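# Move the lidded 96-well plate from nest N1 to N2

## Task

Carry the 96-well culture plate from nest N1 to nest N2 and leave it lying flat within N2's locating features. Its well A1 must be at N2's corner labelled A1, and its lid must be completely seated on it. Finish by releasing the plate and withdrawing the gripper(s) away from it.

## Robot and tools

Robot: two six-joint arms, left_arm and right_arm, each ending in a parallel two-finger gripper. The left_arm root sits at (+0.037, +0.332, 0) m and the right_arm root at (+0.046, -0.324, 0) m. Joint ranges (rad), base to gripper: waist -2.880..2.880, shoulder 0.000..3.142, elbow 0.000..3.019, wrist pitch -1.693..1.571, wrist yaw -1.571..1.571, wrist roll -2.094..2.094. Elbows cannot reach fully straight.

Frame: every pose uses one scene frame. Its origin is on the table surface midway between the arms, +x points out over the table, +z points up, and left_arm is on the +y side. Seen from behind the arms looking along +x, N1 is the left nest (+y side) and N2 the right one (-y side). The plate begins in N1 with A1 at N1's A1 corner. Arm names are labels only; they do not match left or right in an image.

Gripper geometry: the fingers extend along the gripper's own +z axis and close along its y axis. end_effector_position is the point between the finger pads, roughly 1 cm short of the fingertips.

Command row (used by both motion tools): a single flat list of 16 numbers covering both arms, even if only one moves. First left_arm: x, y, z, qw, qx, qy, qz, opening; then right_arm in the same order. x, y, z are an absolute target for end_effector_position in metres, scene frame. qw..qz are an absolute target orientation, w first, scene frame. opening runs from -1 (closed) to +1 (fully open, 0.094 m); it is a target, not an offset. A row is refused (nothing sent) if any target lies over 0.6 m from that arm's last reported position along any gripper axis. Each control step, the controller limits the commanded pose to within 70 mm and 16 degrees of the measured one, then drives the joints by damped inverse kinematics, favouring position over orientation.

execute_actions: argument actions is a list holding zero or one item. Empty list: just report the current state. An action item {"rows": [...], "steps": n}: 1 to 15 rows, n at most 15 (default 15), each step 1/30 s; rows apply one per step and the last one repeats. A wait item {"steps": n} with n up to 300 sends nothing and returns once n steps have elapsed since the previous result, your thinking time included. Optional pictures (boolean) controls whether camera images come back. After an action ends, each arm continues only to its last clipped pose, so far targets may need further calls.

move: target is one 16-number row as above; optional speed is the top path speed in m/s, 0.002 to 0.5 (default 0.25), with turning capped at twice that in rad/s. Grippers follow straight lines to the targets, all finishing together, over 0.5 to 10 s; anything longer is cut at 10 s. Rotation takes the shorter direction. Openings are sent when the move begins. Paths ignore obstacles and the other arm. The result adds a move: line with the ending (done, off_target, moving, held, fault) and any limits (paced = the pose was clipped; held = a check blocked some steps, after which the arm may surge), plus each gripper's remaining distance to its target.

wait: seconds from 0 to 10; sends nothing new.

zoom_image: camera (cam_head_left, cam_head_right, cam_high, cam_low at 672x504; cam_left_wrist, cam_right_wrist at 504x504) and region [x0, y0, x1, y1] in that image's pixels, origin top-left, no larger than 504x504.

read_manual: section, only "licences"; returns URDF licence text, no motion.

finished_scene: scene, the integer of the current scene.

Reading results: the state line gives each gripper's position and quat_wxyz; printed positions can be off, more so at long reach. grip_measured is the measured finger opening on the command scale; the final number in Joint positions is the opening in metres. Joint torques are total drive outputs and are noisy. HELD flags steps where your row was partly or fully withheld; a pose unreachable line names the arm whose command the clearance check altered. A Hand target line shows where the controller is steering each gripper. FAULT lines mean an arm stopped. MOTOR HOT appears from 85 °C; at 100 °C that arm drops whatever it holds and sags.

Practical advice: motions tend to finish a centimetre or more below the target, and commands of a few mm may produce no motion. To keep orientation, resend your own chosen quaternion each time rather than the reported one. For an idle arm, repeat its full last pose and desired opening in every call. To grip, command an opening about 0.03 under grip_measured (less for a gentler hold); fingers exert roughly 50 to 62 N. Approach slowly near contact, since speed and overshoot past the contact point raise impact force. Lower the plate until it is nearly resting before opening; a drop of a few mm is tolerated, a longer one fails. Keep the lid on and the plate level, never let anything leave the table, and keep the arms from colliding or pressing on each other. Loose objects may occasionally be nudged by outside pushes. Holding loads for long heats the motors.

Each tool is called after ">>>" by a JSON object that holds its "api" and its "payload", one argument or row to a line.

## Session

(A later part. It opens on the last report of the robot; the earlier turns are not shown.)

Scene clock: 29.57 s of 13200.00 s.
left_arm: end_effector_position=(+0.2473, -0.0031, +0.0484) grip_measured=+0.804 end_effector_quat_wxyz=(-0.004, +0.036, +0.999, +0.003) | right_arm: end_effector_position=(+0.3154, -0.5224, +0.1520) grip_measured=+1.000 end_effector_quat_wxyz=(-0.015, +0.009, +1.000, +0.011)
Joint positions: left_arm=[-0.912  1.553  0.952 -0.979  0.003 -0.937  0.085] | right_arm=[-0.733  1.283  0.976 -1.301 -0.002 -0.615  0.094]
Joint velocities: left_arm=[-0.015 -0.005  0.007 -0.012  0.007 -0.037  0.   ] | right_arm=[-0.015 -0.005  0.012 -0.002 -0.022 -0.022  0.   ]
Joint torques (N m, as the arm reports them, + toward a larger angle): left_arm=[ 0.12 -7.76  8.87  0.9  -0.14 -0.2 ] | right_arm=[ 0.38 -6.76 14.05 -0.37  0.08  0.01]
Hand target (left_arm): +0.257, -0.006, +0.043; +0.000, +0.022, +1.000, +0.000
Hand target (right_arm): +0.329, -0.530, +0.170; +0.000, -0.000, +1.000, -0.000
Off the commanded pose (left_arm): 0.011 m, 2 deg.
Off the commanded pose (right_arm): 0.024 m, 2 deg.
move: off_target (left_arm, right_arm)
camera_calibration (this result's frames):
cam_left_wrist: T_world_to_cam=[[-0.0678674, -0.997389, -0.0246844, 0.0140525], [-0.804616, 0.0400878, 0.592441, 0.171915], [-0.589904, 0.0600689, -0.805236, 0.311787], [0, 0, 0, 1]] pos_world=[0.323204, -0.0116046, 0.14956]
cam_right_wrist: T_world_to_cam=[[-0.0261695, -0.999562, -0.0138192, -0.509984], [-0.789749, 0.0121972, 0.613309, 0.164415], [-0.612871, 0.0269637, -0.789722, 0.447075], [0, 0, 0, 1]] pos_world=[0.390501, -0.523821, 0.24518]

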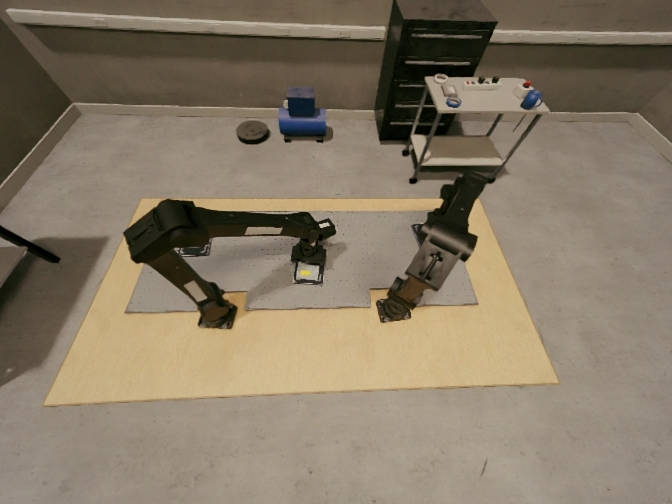

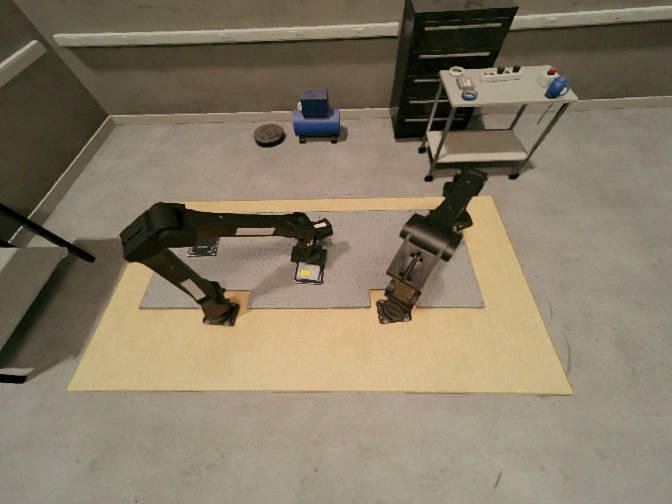

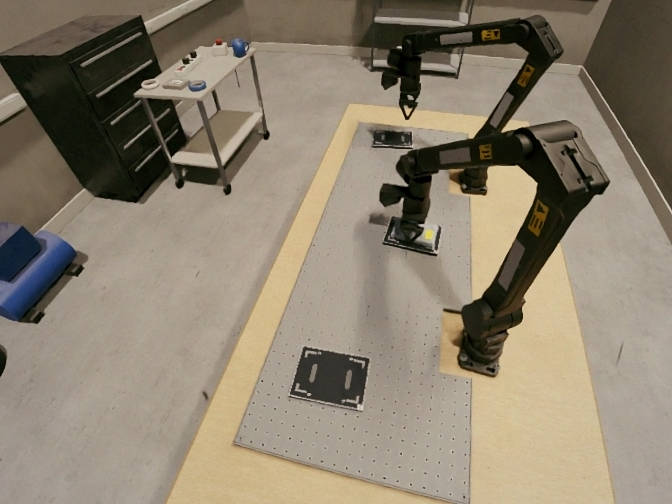

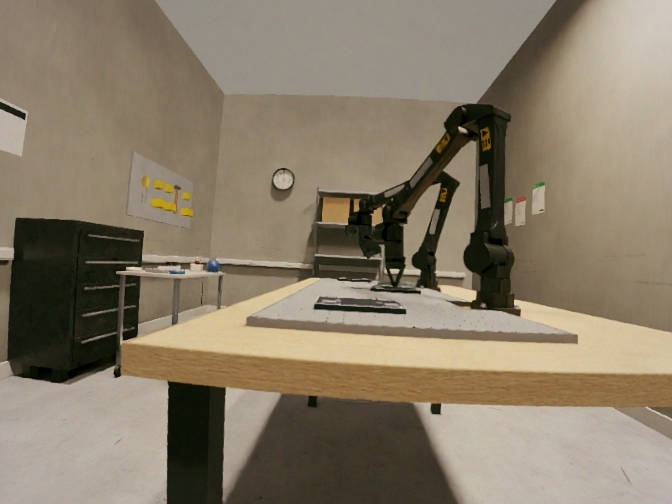

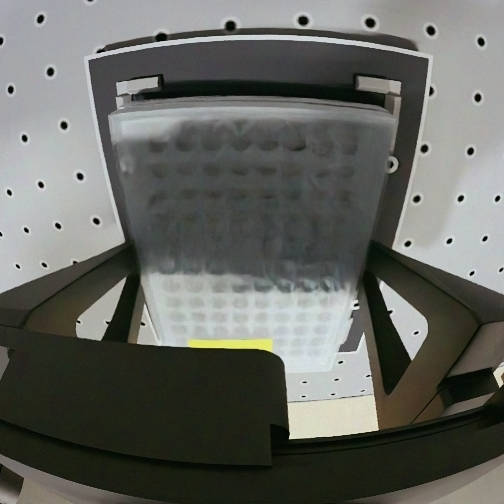

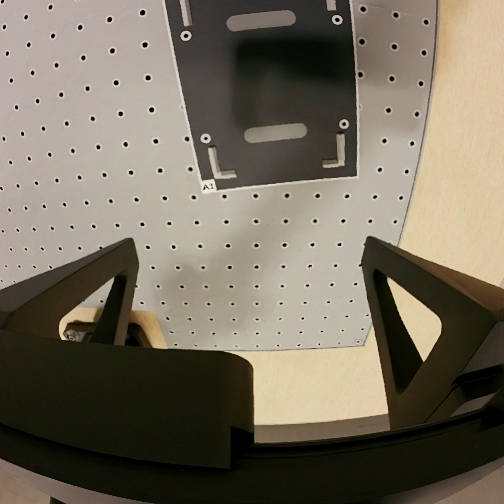

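>>> {"api": "move", "payload": {
  "target": [0.263,-0.012,0.043,0.008,0.015,0.9998,-0.012,0.77,0.33,-0.53,0.17,0,0,1,0,1],
  "speed": 0.015
}}

Scene clock: 32.43 s of 13200.00 s.
left_arm: end_effector_position=(+0.2522, -0.0067, +0.0476) grip_measured=+0.804 end_effector_quat_wxyz=(+0.002, +0.029, +1.000, -0.006) | right_arm: end_effector_position=(+0.3154, -0.5224, +0.1520) grip_measured=+1.000 end_effector_quat_wxyz=(-0.015, +0.009, +1.000, +0.011)
Joint positions: left_arm=[-0.906  1.556  0.952 -0.956  0.003 -0.946  0.085] | right_arm=[-0.733  1.283  0.976 -1.301 -0.002 -0.615  0.094]
Joint velocities: left_arm=[-0.005 -0.005 -0.017  0.002  0.037 -0.037 -0.001] | right_arm=[-0.015 -0.005 -0.007 -0.002  0.022  0.11   0.   ]
Joint torques (N m, as the arm reports them, + toward a larger angle): left_arm=[ 0.11 -7.68  9.18  1.11 -0.12 -0.21] | right_arm=[ 0.52 -6.8  14.01 -0.35  0.07  0.  ]
Hand target (left_arm): +0.263, -0.011, +0.044; +0.008, +0.015, +1.000, -0.012
Hand target (right_arm): +0.329, -0.530, +0.170; +0.000, -0.000, +1.000, -0.000
Off the commanded pose (left_arm): 0.013 m, 2 deg.
Off the commanded pose (right_arm): 0.024 m, 2 deg.
move: off_target (left_arm, right_arm)
camera_calibration (this result's frames):
cam_left_wrist: T_world_to_cam=[[-0.0532239, -0.998557, -0.00715449, 0.00626297], [-0.811702, 0.039089, 0.582762, 0.178738], [-0.581642, 0.0368242, -0.812611, 0.3123], [0, 0, 0, 1]] pos_world=[0.327062, -0.0122329, 0.149661]
cam_right_wrist: T_world_to_cam=[[-0.0261695, -0.999562, -0.0138192, -0.509984], [-0.789749, 0.0121972, 0.613309, 0.164415], [-0.612871, 0.0269637, -0.789722, 0.447075], [0, 0, 0, 1]] pos_world=[0.390501, -0.523821, 0.24518]

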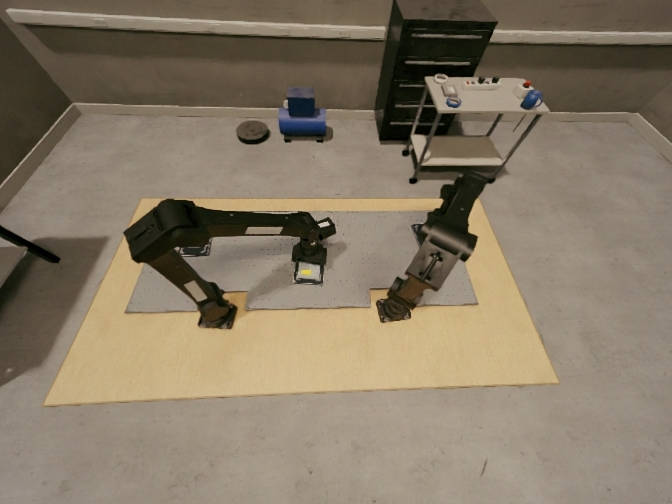

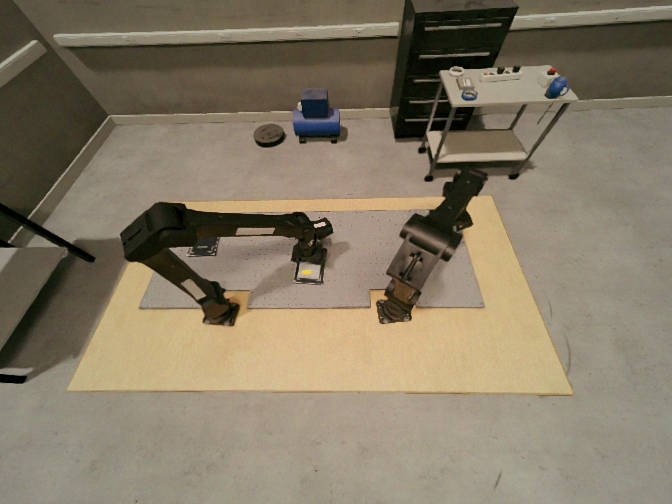

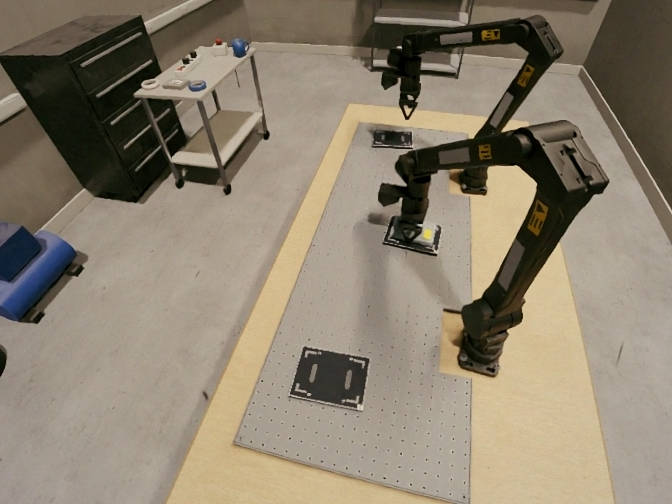

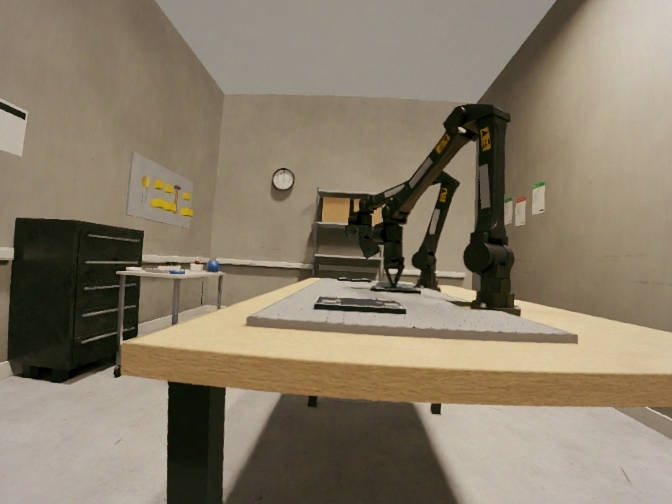

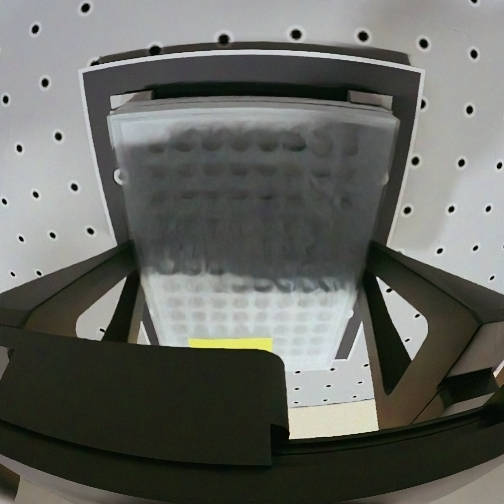

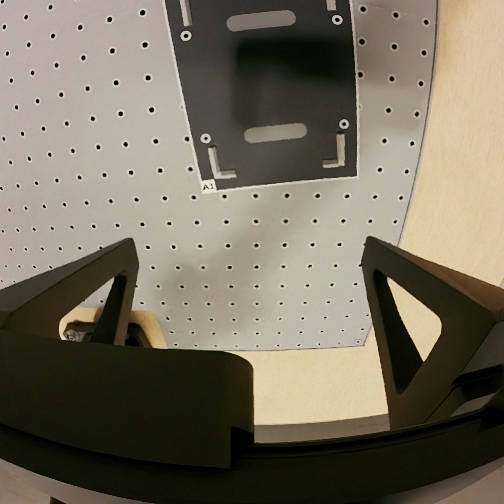

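>>> {"api": "move", "payload": {
  "target": [0.254,-0.008,0.037,0.008,0.015,0.9998,-0.012,0.77,0.33,-0.53,0.17,0,0,1,0,1],
  "speed": 0.015
}}

Scene clock: 34.83 s of 13200.00 s.
left_arm: end_effector_position=(+0.2507, -0.0053, +0.0447) grip_measured=+0.804 end_effector_quat_wxyz=(+0.001, +0.025, +1.000, -0.006) | right_arm: end_effector_position=(+0.3154, -0.5224, +0.1520) grip_measured=+1.000 end_effector_quat_wxyz=(-0.015, +0.009, +1.000, +0.011)
Joint positions: left_arm=[-0.906  1.556  0.943 -0.947  0.006 -0.954  0.085] | right_arm=[-0.733  1.283  0.976 -1.301 -0.002 -0.615  0.094]
Joint velocities: left_arm=[-0.005 -0.005 -0.007 -0.007  0.037  0.066  0.001] | right_arm=[-0.015  0.015 -0.027 -0.007  0.051 -0.095  0.   ]
Joint torques (N m, as the arm reports them, + toward a larger angle): left_arm=[-1.33 -8.13  7.27  1.58 -0.24 -0.24] | right_arm=[ 0.43 -6.75 14.09 -0.35  0.08 -0.02]
Hand target (left_arm): +0.254, -0.008, +0.037; +0.008, +0.015, +1.000, -0.012
Hand target (right_arm): +0.329, -0.530, +0.170; +0.000, -0.000, +1.000, -0.000
Off the commanded pose (left_arm): 0.009 m, 2 deg.
Off the commanded pose (right_arm): 0.024 m, 2 deg.
move: off_target (right_arm)
camera_calibration (this result's frames):
cam_left_wrist: T_world_to_cam=[[-0.044507, -0.998993, -0.00558579, 0.00534362], [-0.81064, 0.0328466, 0.584623, 0.178785], [-0.583851, 0.0305479, -0.811286, 0.309528], [0, 0, 0, 1]] pos_world=[0.325887, -0.00998968, 0.146623]
cam_right_wrist: T_world_to_cam=[[-0.0261695, -0.999562, -0.0138192, -0.509984], [-0.789749, 0.0121972, 0.613309, 0.164415], [-0.612871, 0.0269637, -0.789722, 0.447075], [0, 0, 0, 1]] pos_world=[0.390501, -0.523821, 0.24518]

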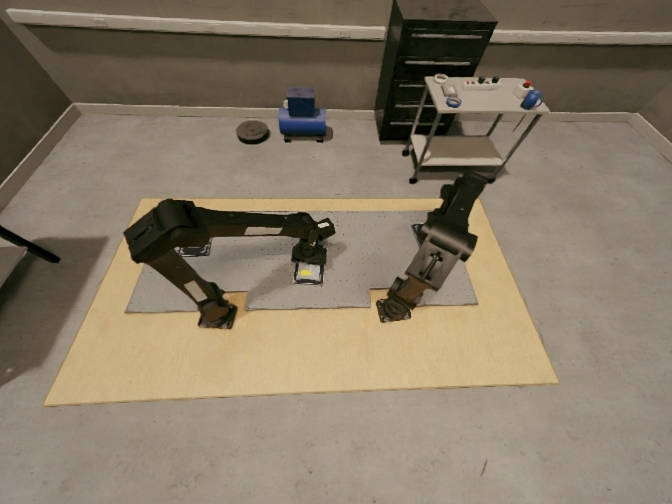

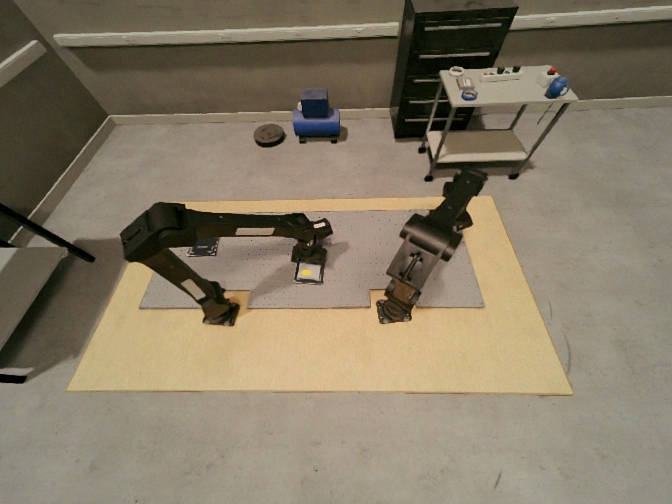

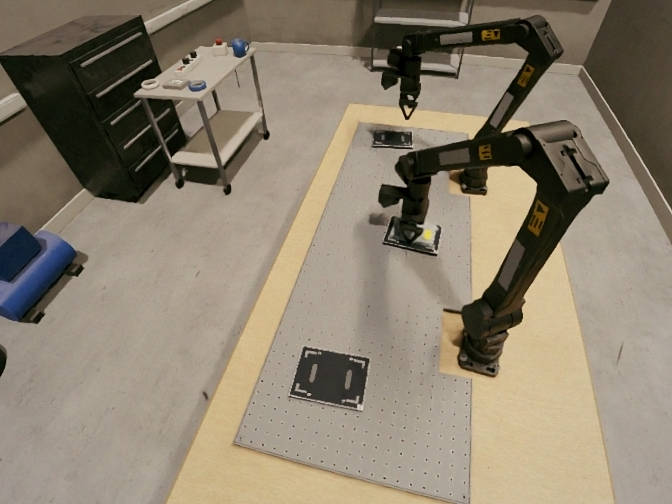

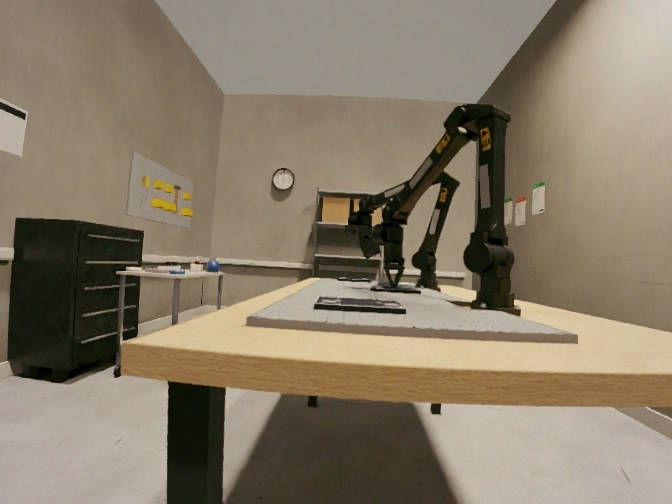

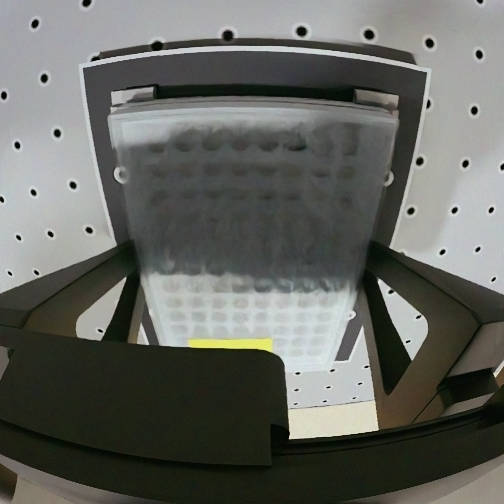

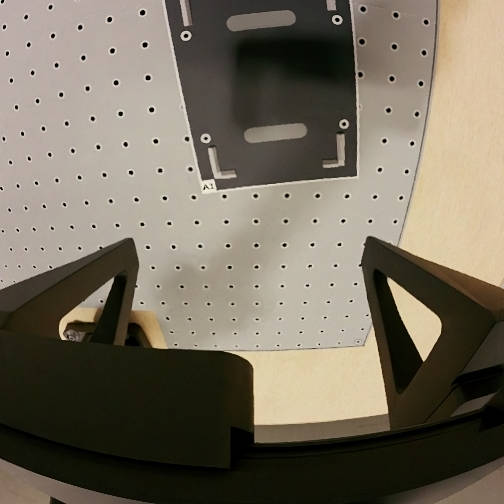

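>>> {"api": "execute_actions", "payload": {
  "actions": [
    {"rows":[[0.254,-0.008,0.04,0.008,0.02,0.9998,-0.012,1,0.33,-0.53,0.17,0,0,1,0,1],[0.254,-0.008,0.04,0.008,0.02,0.9998,-0.012,1,0.33,-0.53,0.17,0,0,1,0,1],[0.254,-0.008,0.04,0.008,0.02,0.9998,-0.012,1,0.33,-0.53,0.17,0,0,1,0,1],[0.254,-0.008,0.04,0.008,0.02,0.9998,-0.012,1,0.33,-0.53,0.17,0,0,1,0,1],[0.254,-0.008,0.04,0.008,0.02,0.9998,-0.012,1,0.33,-0.53,0.17,0,0,1,0,1],[0.257,-0.014,0.055,0.012,0.02,0.9995,-0.02,1,0.33,-0.53,0.17,0,0,1,0,1],[0.261,-0.021,0.068,0.016,0.02,0.9993,-0.03,1,0.33,-0.53,0.17,0,0,1,0,1],[0.261,-0.021,0.072,0.016,0.02,0.9993,-0.03,1,0.33,-0.53,0.17,0,0,1,0,1],[0.261,-0.021,0.076,0.016,0.02,0.9993,-0.03,1,0.33,-0.53,0.17,0,0,1,0,1],[0.261,-0.021,0.08,0.016,0.02,0.9993,-0.03,1,0.33,-0.53,0.17,0,0,1,0,1]]}
  ]
}}

Scene clock: 37.23 s of 13200.00 s.
left_arm: end_effector_position=(+0.2497, -0.0033, +0.0538) grip_measured=+1.000 end_effector_quat_wxyz=(+0.000, +0.024, +1.000, -0.004) | right_arm: end_effector_position=(+0.3154, -0.5224, +0.1520) grip_measured=+1.000 end_effector_quat_wxyz=(-0.015, +0.009, +1.000, +0.011)
Joint positions: left_arm=[-0.906  1.538  0.951 -0.976  0.005 -0.955  0.094] | right_arm=[-0.733  1.283  0.976 -1.301 -0.002 -0.615  0.094]
Joint velocities: left_arm=[-0.005 -0.073  0.061 -0.032 -0.007  0.051  0.   ] | right_arm=[-0.015 -0.005 -0.002 -0.012 -0.051  0.066  0.   ]
Joint torques (N m, as the arm reports them, + toward a larger angle): left_arm=[ -1.44 -11.76  12.38  -0.55   0.11  -0.12] | right_arm=[ 0.48 -6.83 13.98 -0.32  0.06 -0.01]
Hand target (left_arm): +0.260, -0.019, +0.081; +0.016, +0.020, +0.999, -0.030
Hand target (right_arm): +0.329, -0.530, +0.170; +0.000, -0.000, +1.000, -0.000
Off the commanded pose (left_arm): 0.034 m, 3 deg.
Off the commanded pose (right_arm): 0.024 m, 2 deg.
Steps of this call (steps 1 to 57: nothing new was sent; steps 58 to 72: all 15 steps of this action). Readings (end_effector_position):
58: left_arm (+0.2511, -0.0056, +0.0447) | right_arm (+0.3154, -0.5224, +0.1520)
59: left_arm (+0.2514, -0.0057, +0.0443) | right_arm (+0.3154, -0.5224, +0.1520)
61: left_arm (+0.2519, -0.0062, +0.0441) | right_arm (+0.3154, -0.5224, +0.1520)
65: left_arm (+0.2514, -0.0059, +0.0445) | right_arm (+0.3154, -0.5224, +0.1520)
72: the state above
camera_calibration (this result's frames):
cam_left_wrist: T_world_to_cam=[[-0.043744, -0.998996, -0.00967801, 0.00733091], [-0.809905, 0.029789, 0.585804, 0.172335], [-0.584928, 0.0334637, -0.810395, 0.316476], [0, 0, 0, 1]] pos_world=[0.325011, -0.00840059, 0.155587]
cam_right_wrist: T_world_to_cam=[[-0.0261695, -0.999562, -0.0138192, -0.509984], [-0.789749, 0.0121972, 0.613309, 0.164415], [-0.612871, 0.0269637, -0.789722, 0.447075], [0, 0, 0, 1]] pos_world=[0.390501, -0.523821, 0.24518]

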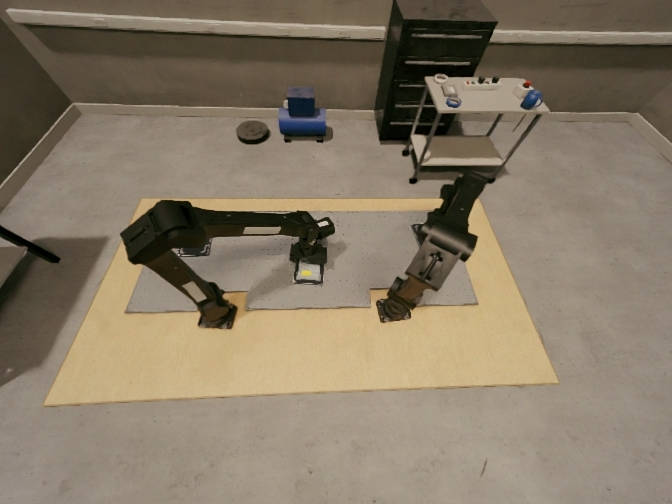

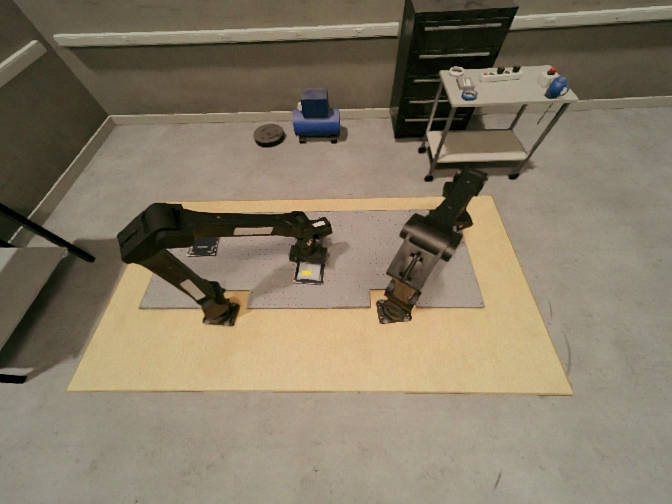

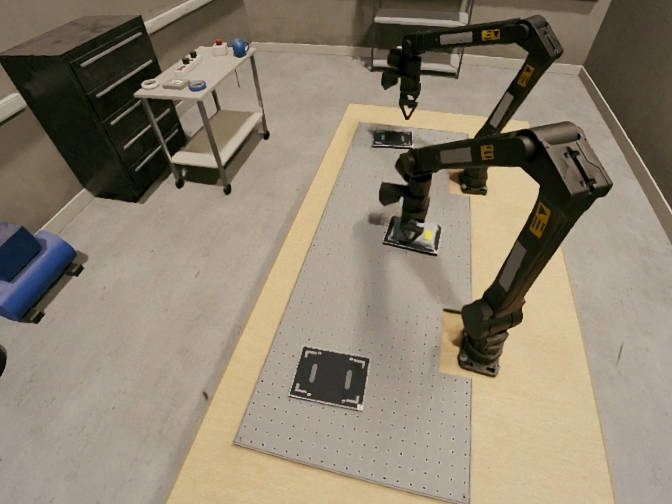

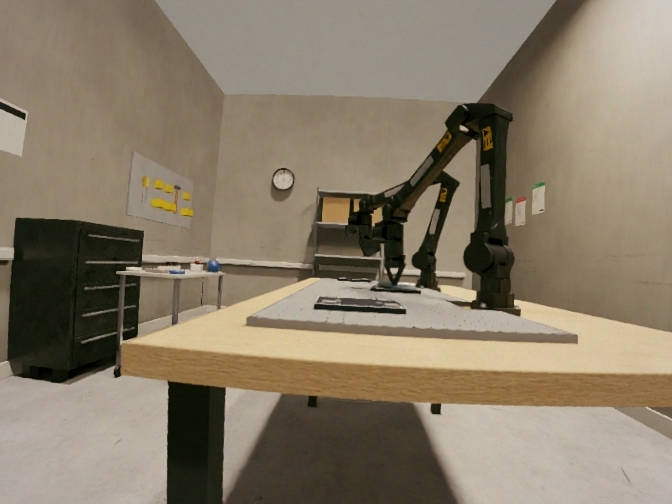

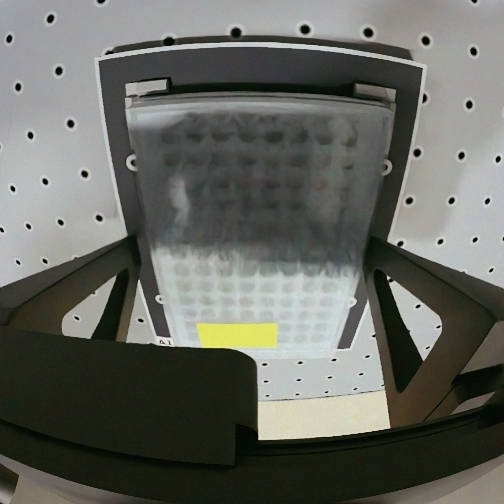

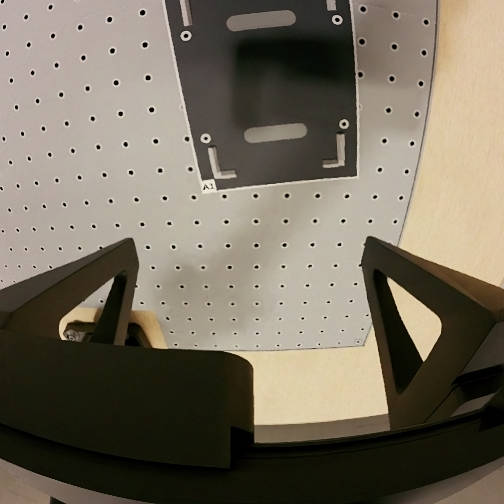

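>>> {"api": "execute_actions", "payload": {
  "actions": [
    {"rows":[[0.263,-0.025,0.09,0.016,0.02,0.9993,-0.03,1,0.33,-0.53,0.17,0,0,1,0,1],[0.263,-0.025,0.1,0.016,0.02,0.9993,-0.03,1,0.33,-0.53,0.17,0,0,1,0,1],[0.263,-0.025,0.115,0.016,0.02,0.9993,-0.03,1,0.33,-0.53,0.17,0,0,1,0,1]]}
  ],
  "pictures": false
}}

>>> {"api": "move", "payload": {
  "target": [0.3,0.4,0.2,0,0,1,0,1,0.245,0,0.10,0,0.03,0.9995,0,1]
}}

>>> {"api": "move", "payload": {
  "target": [0.3,0.4,0.2,0,0,1,0,1,0.245,-0.005,0.07,0,0.03,0.9995,0,1],
  "speed": 0.04
}}

Scene clock: 39.37 s of 13200.00 s.
left_arm: end_effector_position=(+0.2555, -0.0125, +0.0963) grip_measured=+1.000 end_effector_quat_wxyz=(+0.006, +0.024, +1.000, -0.013) | right_arm: end_effector_position=(+0.3154, -0.5224, +0.1520) grip_measured=+1.000 end_effector_quat_wxyz=(-0.015, +0.009, +1.000, +0.011)
Joint positions: left_arm=[-0.906  1.491  1.026 -1.077  0.005 -0.955  0.094] | right_arm=[-0.733  1.283  0.976 -1.301 -0.002 -0.615  0.094]
Joint velocities: left_arm=[-0.015  0.005 -0.017 -0.007  0.007  0.007  0.   ] | right_arm=[-0.005 -0.005  0.017  0.002 -0.051 -0.007  0.   ]
Joint torques (N m, as the arm reports them, + toward a larger angle): left_arm=[ -1.41 -10.33  12.39  -0.26   0.12  -0.13] | right_arm=[ 0.46 -6.28 14.01 -0.39  0.08 -0.01]
Hand target (left_arm): +0.262, -0.023, +0.116; +0.016, +0.020, +0.999, -0.030
Hand target (right_arm): +0.329, -0.530, +0.170; +0.000, -0.000, +1.000, -0.000
Off the commanded pose (left_arm): 0.024 m, 2 deg.
Off the commanded pose (right_arm): 0.024 m, 2 deg.
Steps of this call (steps 1 to 49: nothing new was sent; steps 50 to 64: all 15 steps of this action). Readings (end_effector_position):
50: left_arm (+0.2506, -0.0048, +0.0572) | right_arm (+0.3154, -0.5224, +0.1520)
51: left_arm (+0.2500, -0.0039, +0.0589) | right_arm (+0.3154, -0.5224, +0.1520)
53: left_arm (+0.2491, -0.0025, +0.0670) | right_arm (+0.3154, -0.5224, +0.1520)
57: left_arm (+0.2532, -0.0090, +0.0881) | right_arm (+0.3154, -0.5224, +0.1520)
64: the state above

Scene clock: 42.37 s of 13200.00 s.
left_arm: end_effector_position=(+0.2800, +0.4021, +0.1834) grip_measured=+1.000 end_effector_quat_wxyz=(-0.008, -0.003, +1.000, +0.014) | right_arm: end_effector_position=(+0.2327, -0.0213, +0.0852) grip_measured=+1.000 end_effector_quat_wxyz=(-0.025, +0.022, +0.999, -0.037)
Joint positions: left_arm=[ 0.358  1.007  0.855 -1.427 -0.031  0.255  0.094] | right_arm=[ 0.918  1.45   0.946 -1.156 -0.005  1.062  0.094]
Joint velocities: left_arm=[-0.005  0.015  0.007 -0.017 -0.022  0.081  0.   ] | right_arm=[ 0.005 -0.015  0.007 -0.002 -0.007  0.051  0.   ]
Joint torques (N m, as the arm reports them, + toward a larger angle): left_arm=[-0.98 -1.67 14.13 -0.45  0.18  0.06] | right_arm=[-0.02 -8.19 12.44  0.47  0.3   0.23]
Hand target (left_arm): +0.291, +0.406, +0.198; +0.002, +0.000, +1.000, +0.015
Hand target (right_arm): +0.246, -0.004, +0.100; -0.008, +0.030, +0.999, -0.014
Off the commanded pose (left_arm): 0.026 m, 2 deg.
Off the commanded pose (right_arm): 0.029 m, 5 deg.
move: off_target (left_arm, right_arm)
camera_calibration (this result's frames):
cam_left_wrist: T_world_to_cam=[[0.0105317, -0.998864, -0.0464724, 0.406406], [-0.800542, -0.036271, 0.598177, 0.130554], [-0.599183, 0.0309033, -0.800015, 0.428788], [0, 0, 0, 1]] pos_world=[0.357157, 0.397428, 0.283829]
cam_right_wrist: T_world_to_cam=[[-0.0490598, -0.995215, 0.0845029, -0.0150817], [-0.775301, 0.091284, 0.624961, 0.131365], [-0.629684, -0.0348547, -0.776069, 0.331581], [0, 0, 0, 1]] pos_world=[0.309899, -0.0154439, 0.176506]

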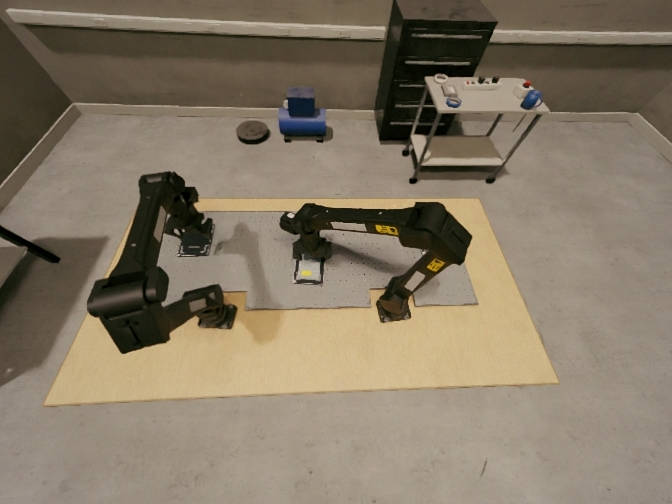

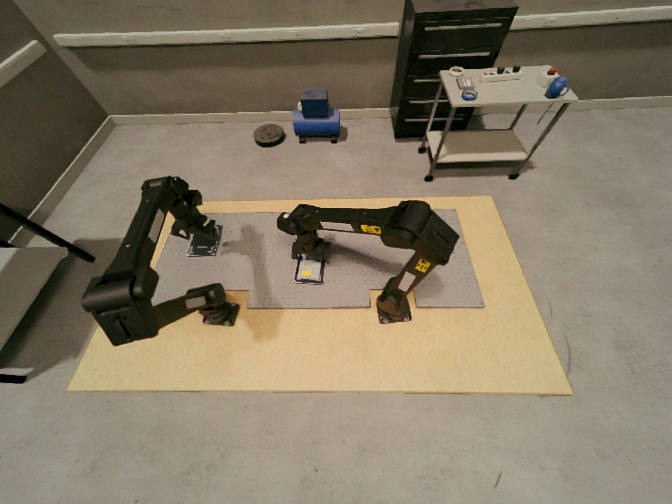

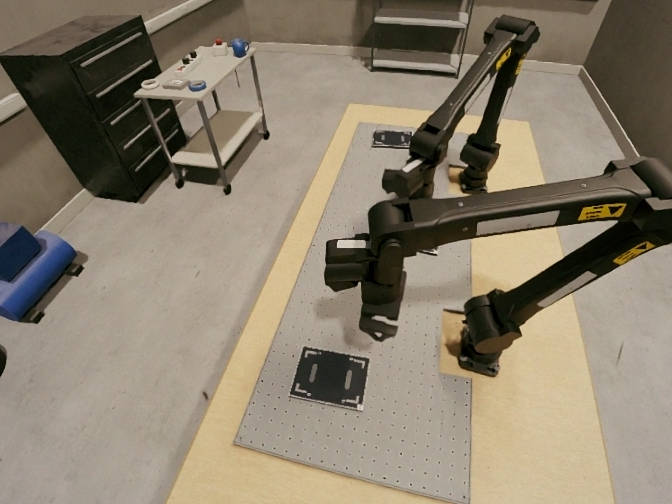

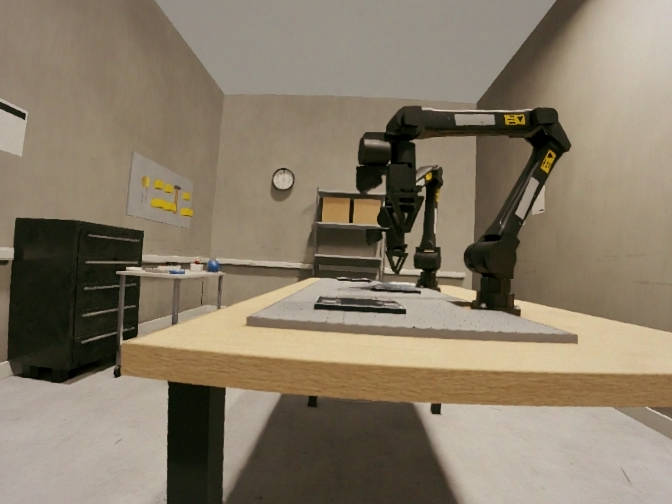

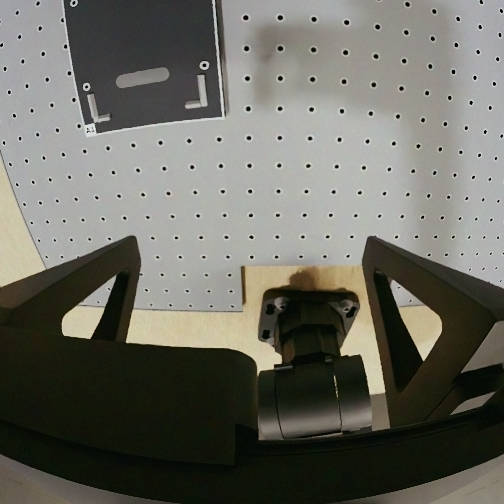

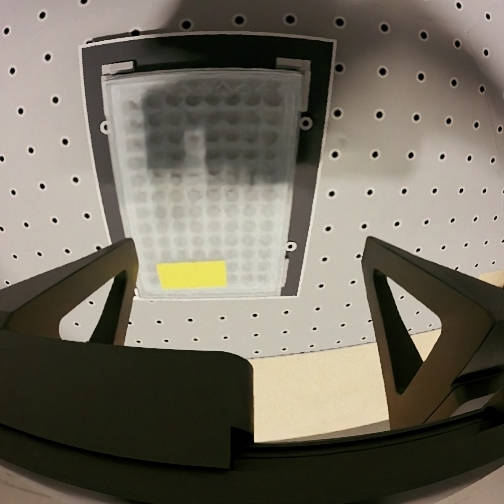

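Scene clock: 43.80 s of 13200.00 s.
left_arm: end_effector_position=(+0.2860, +0.3986, +0.1839) grip_measured=+1.000 end_effector_quat_wxyz=(-0.012, -0.003, +1.000, -0.002) | right_arm: end_effector_position=(+0.2420, -0.0065, +0.0734) grip_measured=+1.000 end_effector_quat_wxyz=(-0.003, +0.022, +1.000, -0.002)
Joint positions: left_arm=[ 0.358  1.032  0.872 -1.434 -0.003  0.255  0.094] | right_arm=[ 0.918  1.458  0.922 -1.041 -0.004  1.062  0.094]
Joint velocities: left_arm=[-0.005  0.015  0.007 -0.007  0.007  0.022  0.   ] | right_arm=[-0.005  0.015 -0.012 -0.007  0.007  0.007  0.   ]
Joint torques (N m, as the arm reports them, + toward a larger angle): left_arm=[-1.75 -1.86 14.49 -0.55  0.19 -0.04] | right_arm=[-0.23 -7.54  8.42  1.01  0.31  0.2 ]
Hand target (left_arm): +0.299, +0.400, +0.200; +0.000, -0.000, +1.000, -0.000
Hand target (right_arm): +0.245, -0.005, +0.070; +0.000, +0.029, +1.000, -0.000
Off the commanded pose (left_arm): 0.021 m, 1 deg.
Off the commanded pose (right_arm): 0.005 m, 1 deg.
move: off_target (left_arm)
camera_calibration (this result's frames):
cam_left_wrist: T_world_to_cam=[[0.0107673, -0.999828, -0.015088, 0.397425], [-0.796324, -0.0176997, 0.604611, 0.125137], [-0.604774, 0.00550496, -0.796378, 0.44393], [0, 0, 0, 1]] pos_world=[0.363847, 0.397128, 0.283873]
cam_right_wrist: T_world_to_cam=[[-0.0515446, -0.998593, 0.0124313, 0.00695622], [-0.802223, 0.0488159, 0.595026, 0.153028], [-0.594795, 0.0206977, -0.803611, 0.322717], [0, 0, 0, 1]] pos_world=[0.315072, -0.00720326, 0.168197]

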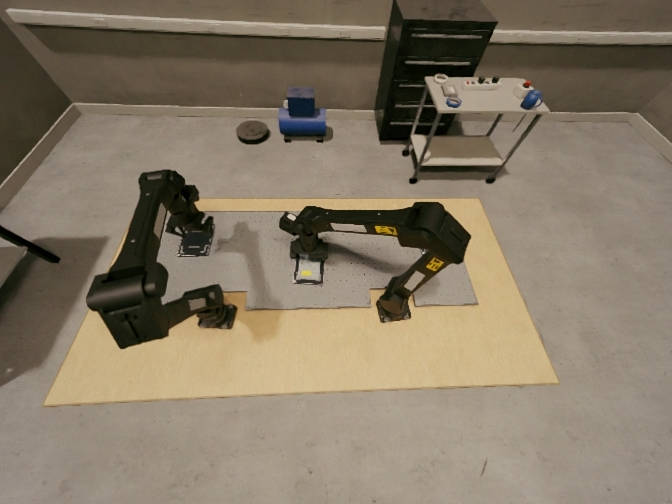

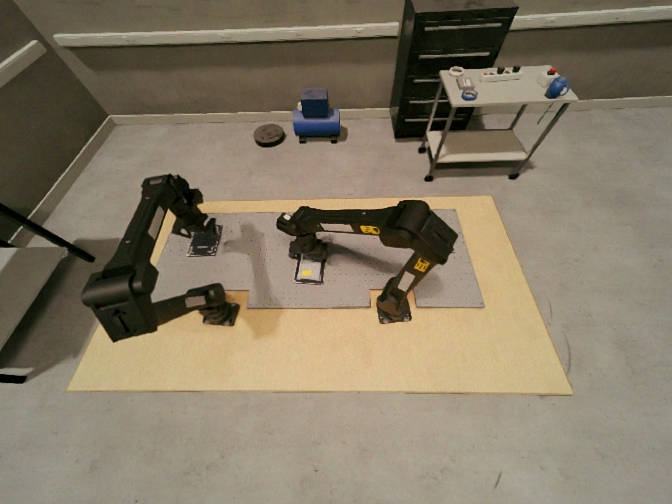

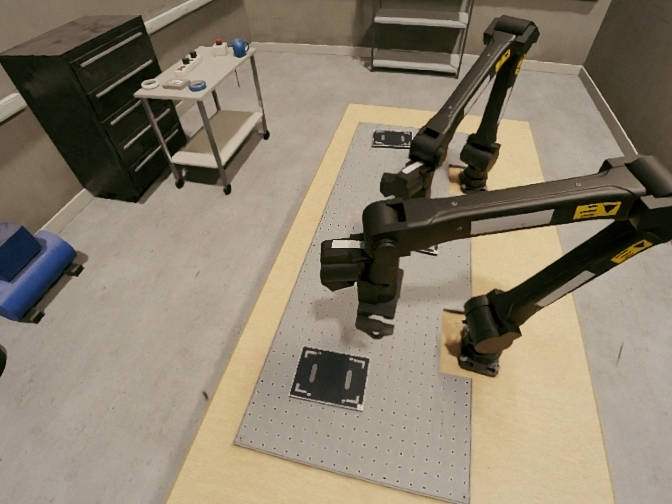

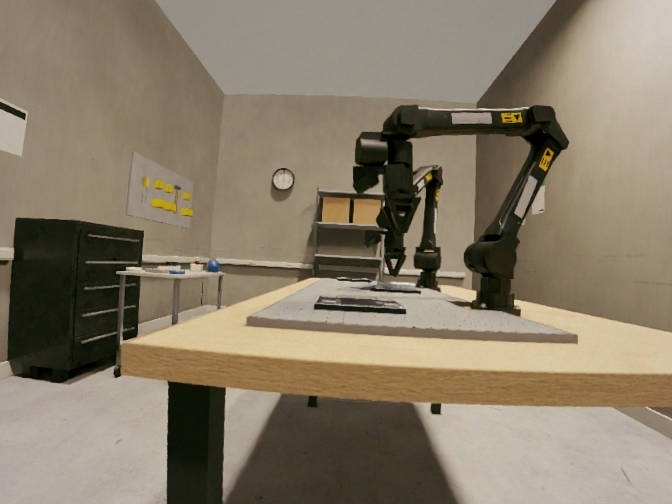

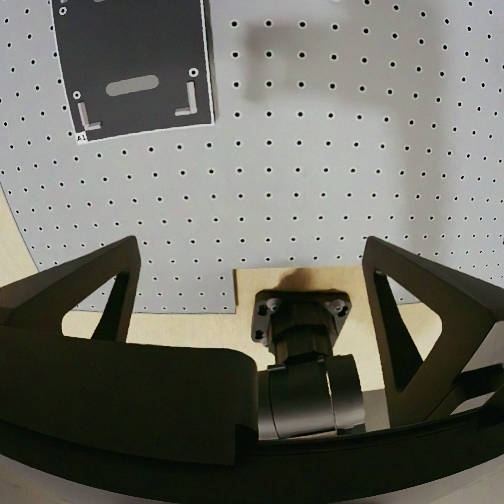

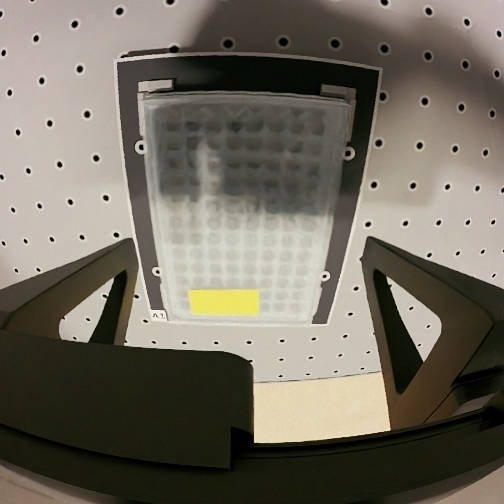

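>>> {"api": "move", "payload": {
  "target": [0.3,0.4,0.2,0,0,1,0,1,0.237,-0.001,0.046,0,0.045,0.999,0,1],
  "speed": 0.03
}}

Scene clock: 45.93 s of 13200.00 s.
left_arm: end_effector_position=(+0.2860, +0.3986, +0.1839) grip_measured=+1.000 end_effector_quat_wxyz=(-0.012, -0.003, +1.000, -0.002) | right_arm: end_effector_position=(+0.2374, -0.0048, +0.0490) grip_measured=+1.000 end_effector_quat_wxyz=(-0.004, +0.042, +0.999, -0.003)
Joint positions: left_arm=[ 0.358  1.032  0.872 -1.434 -0.003  0.255  0.094] | right_arm=[ 0.931  1.496  0.888 -0.971 -0.004  1.115  0.094]
Joint velocities: left_arm=[ 0.015  0.015 -0.007 -0.012 -0.037  0.066  0.   ] | right_arm=[-0.015 -0.015  0.007  0.012 -0.007  0.066  0.   ]
Joint torques (N m, as the arm reports them, + toward a larger angle): left_arm=[-1.78 -1.88 14.56 -0.52  0.21 -0.03] | right_arm=[ 0.49 -8.24  8.1   0.93  0.31  0.24]
Hand target (left_arm): +0.299, +0.400, +0.200; +0.000, -0.000, +1.000, -0.000
Hand target (right_arm): +0.237, -0.001, +0.046; -0.000, +0.045, +0.999, -0.000
Off the commanded pose (left_arm): 0.021 m, 1 deg.
Off the commanded pose (right_arm): 0.005 m, 1 deg.
move: off_target (left_arm)
camera_calibration (this result's frames):
cam_left_wrist: T_world_to_cam=[[0.0107673, -0.999828, -0.015088, 0.397425], [-0.796324, -0.0176997, 0.604611, 0.125137], [-0.604774, 0.00550496, -0.796378, 0.44393], [0, 0, 0, 1]] pos_world=[0.363847, 0.397128, 0.283873]
cam_right_wrist: T_world_to_cam=[[-0.0918555, -0.995662, 0.0148367, 0.0181378], [-0.799001, 0.0825881, 0.595631, 0.163076], [-0.594273, 0.0428575, -0.803121, 0.300298], [0, 0, 0, 1]] pos_world=[0.310422, -0.00827898, 0.143773]

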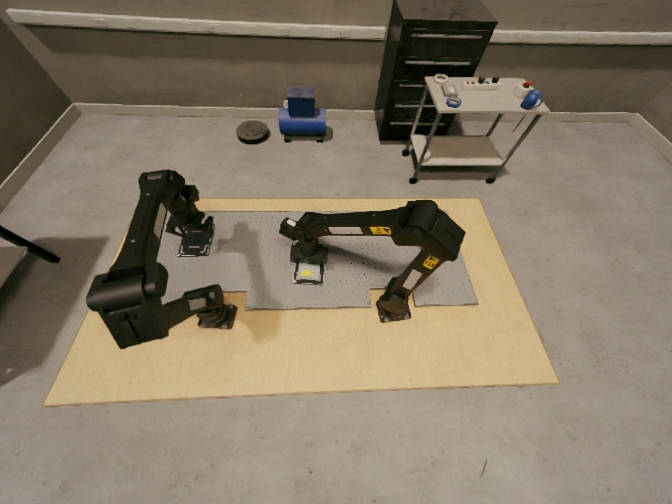

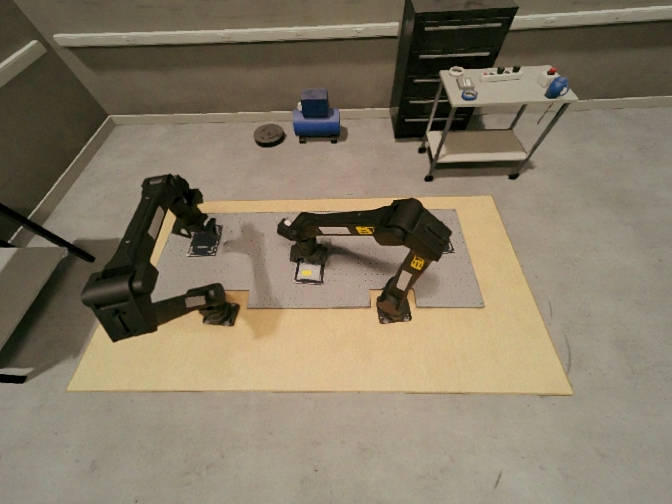

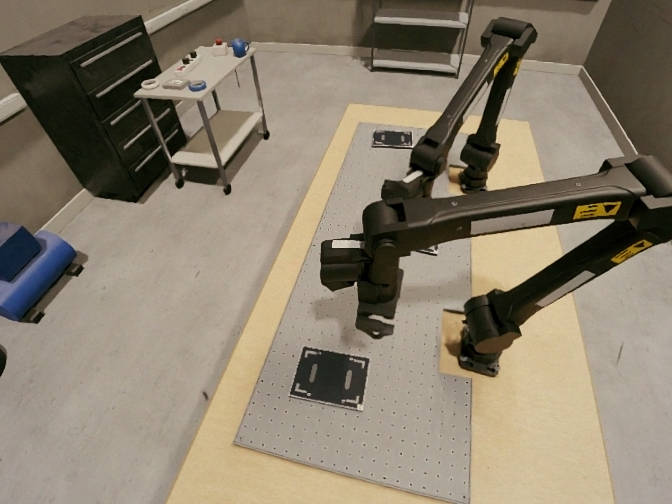

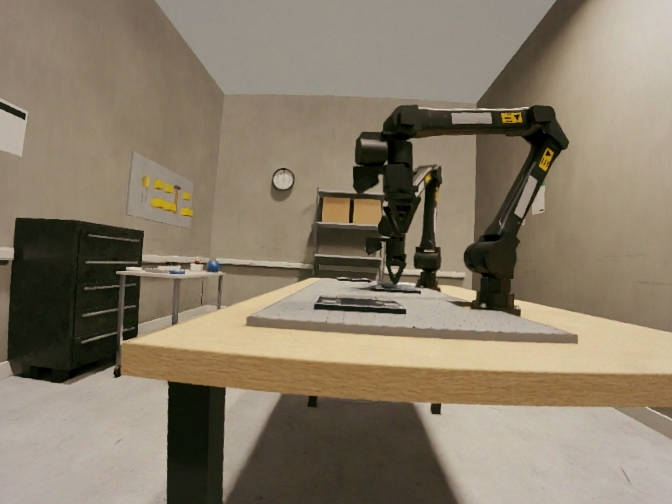

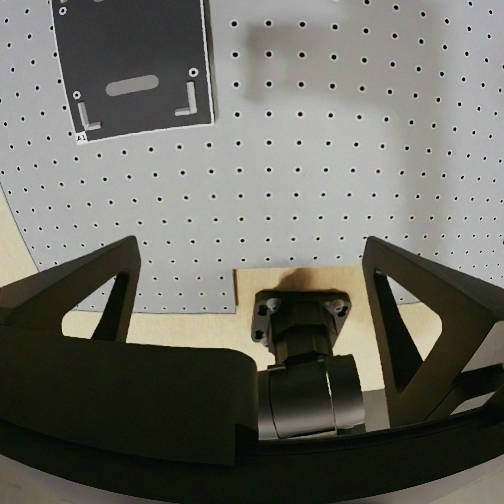

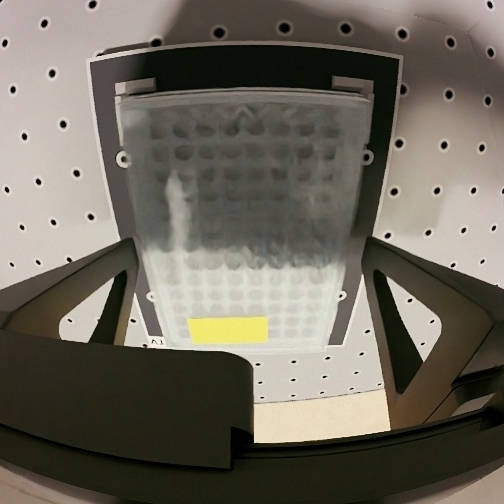

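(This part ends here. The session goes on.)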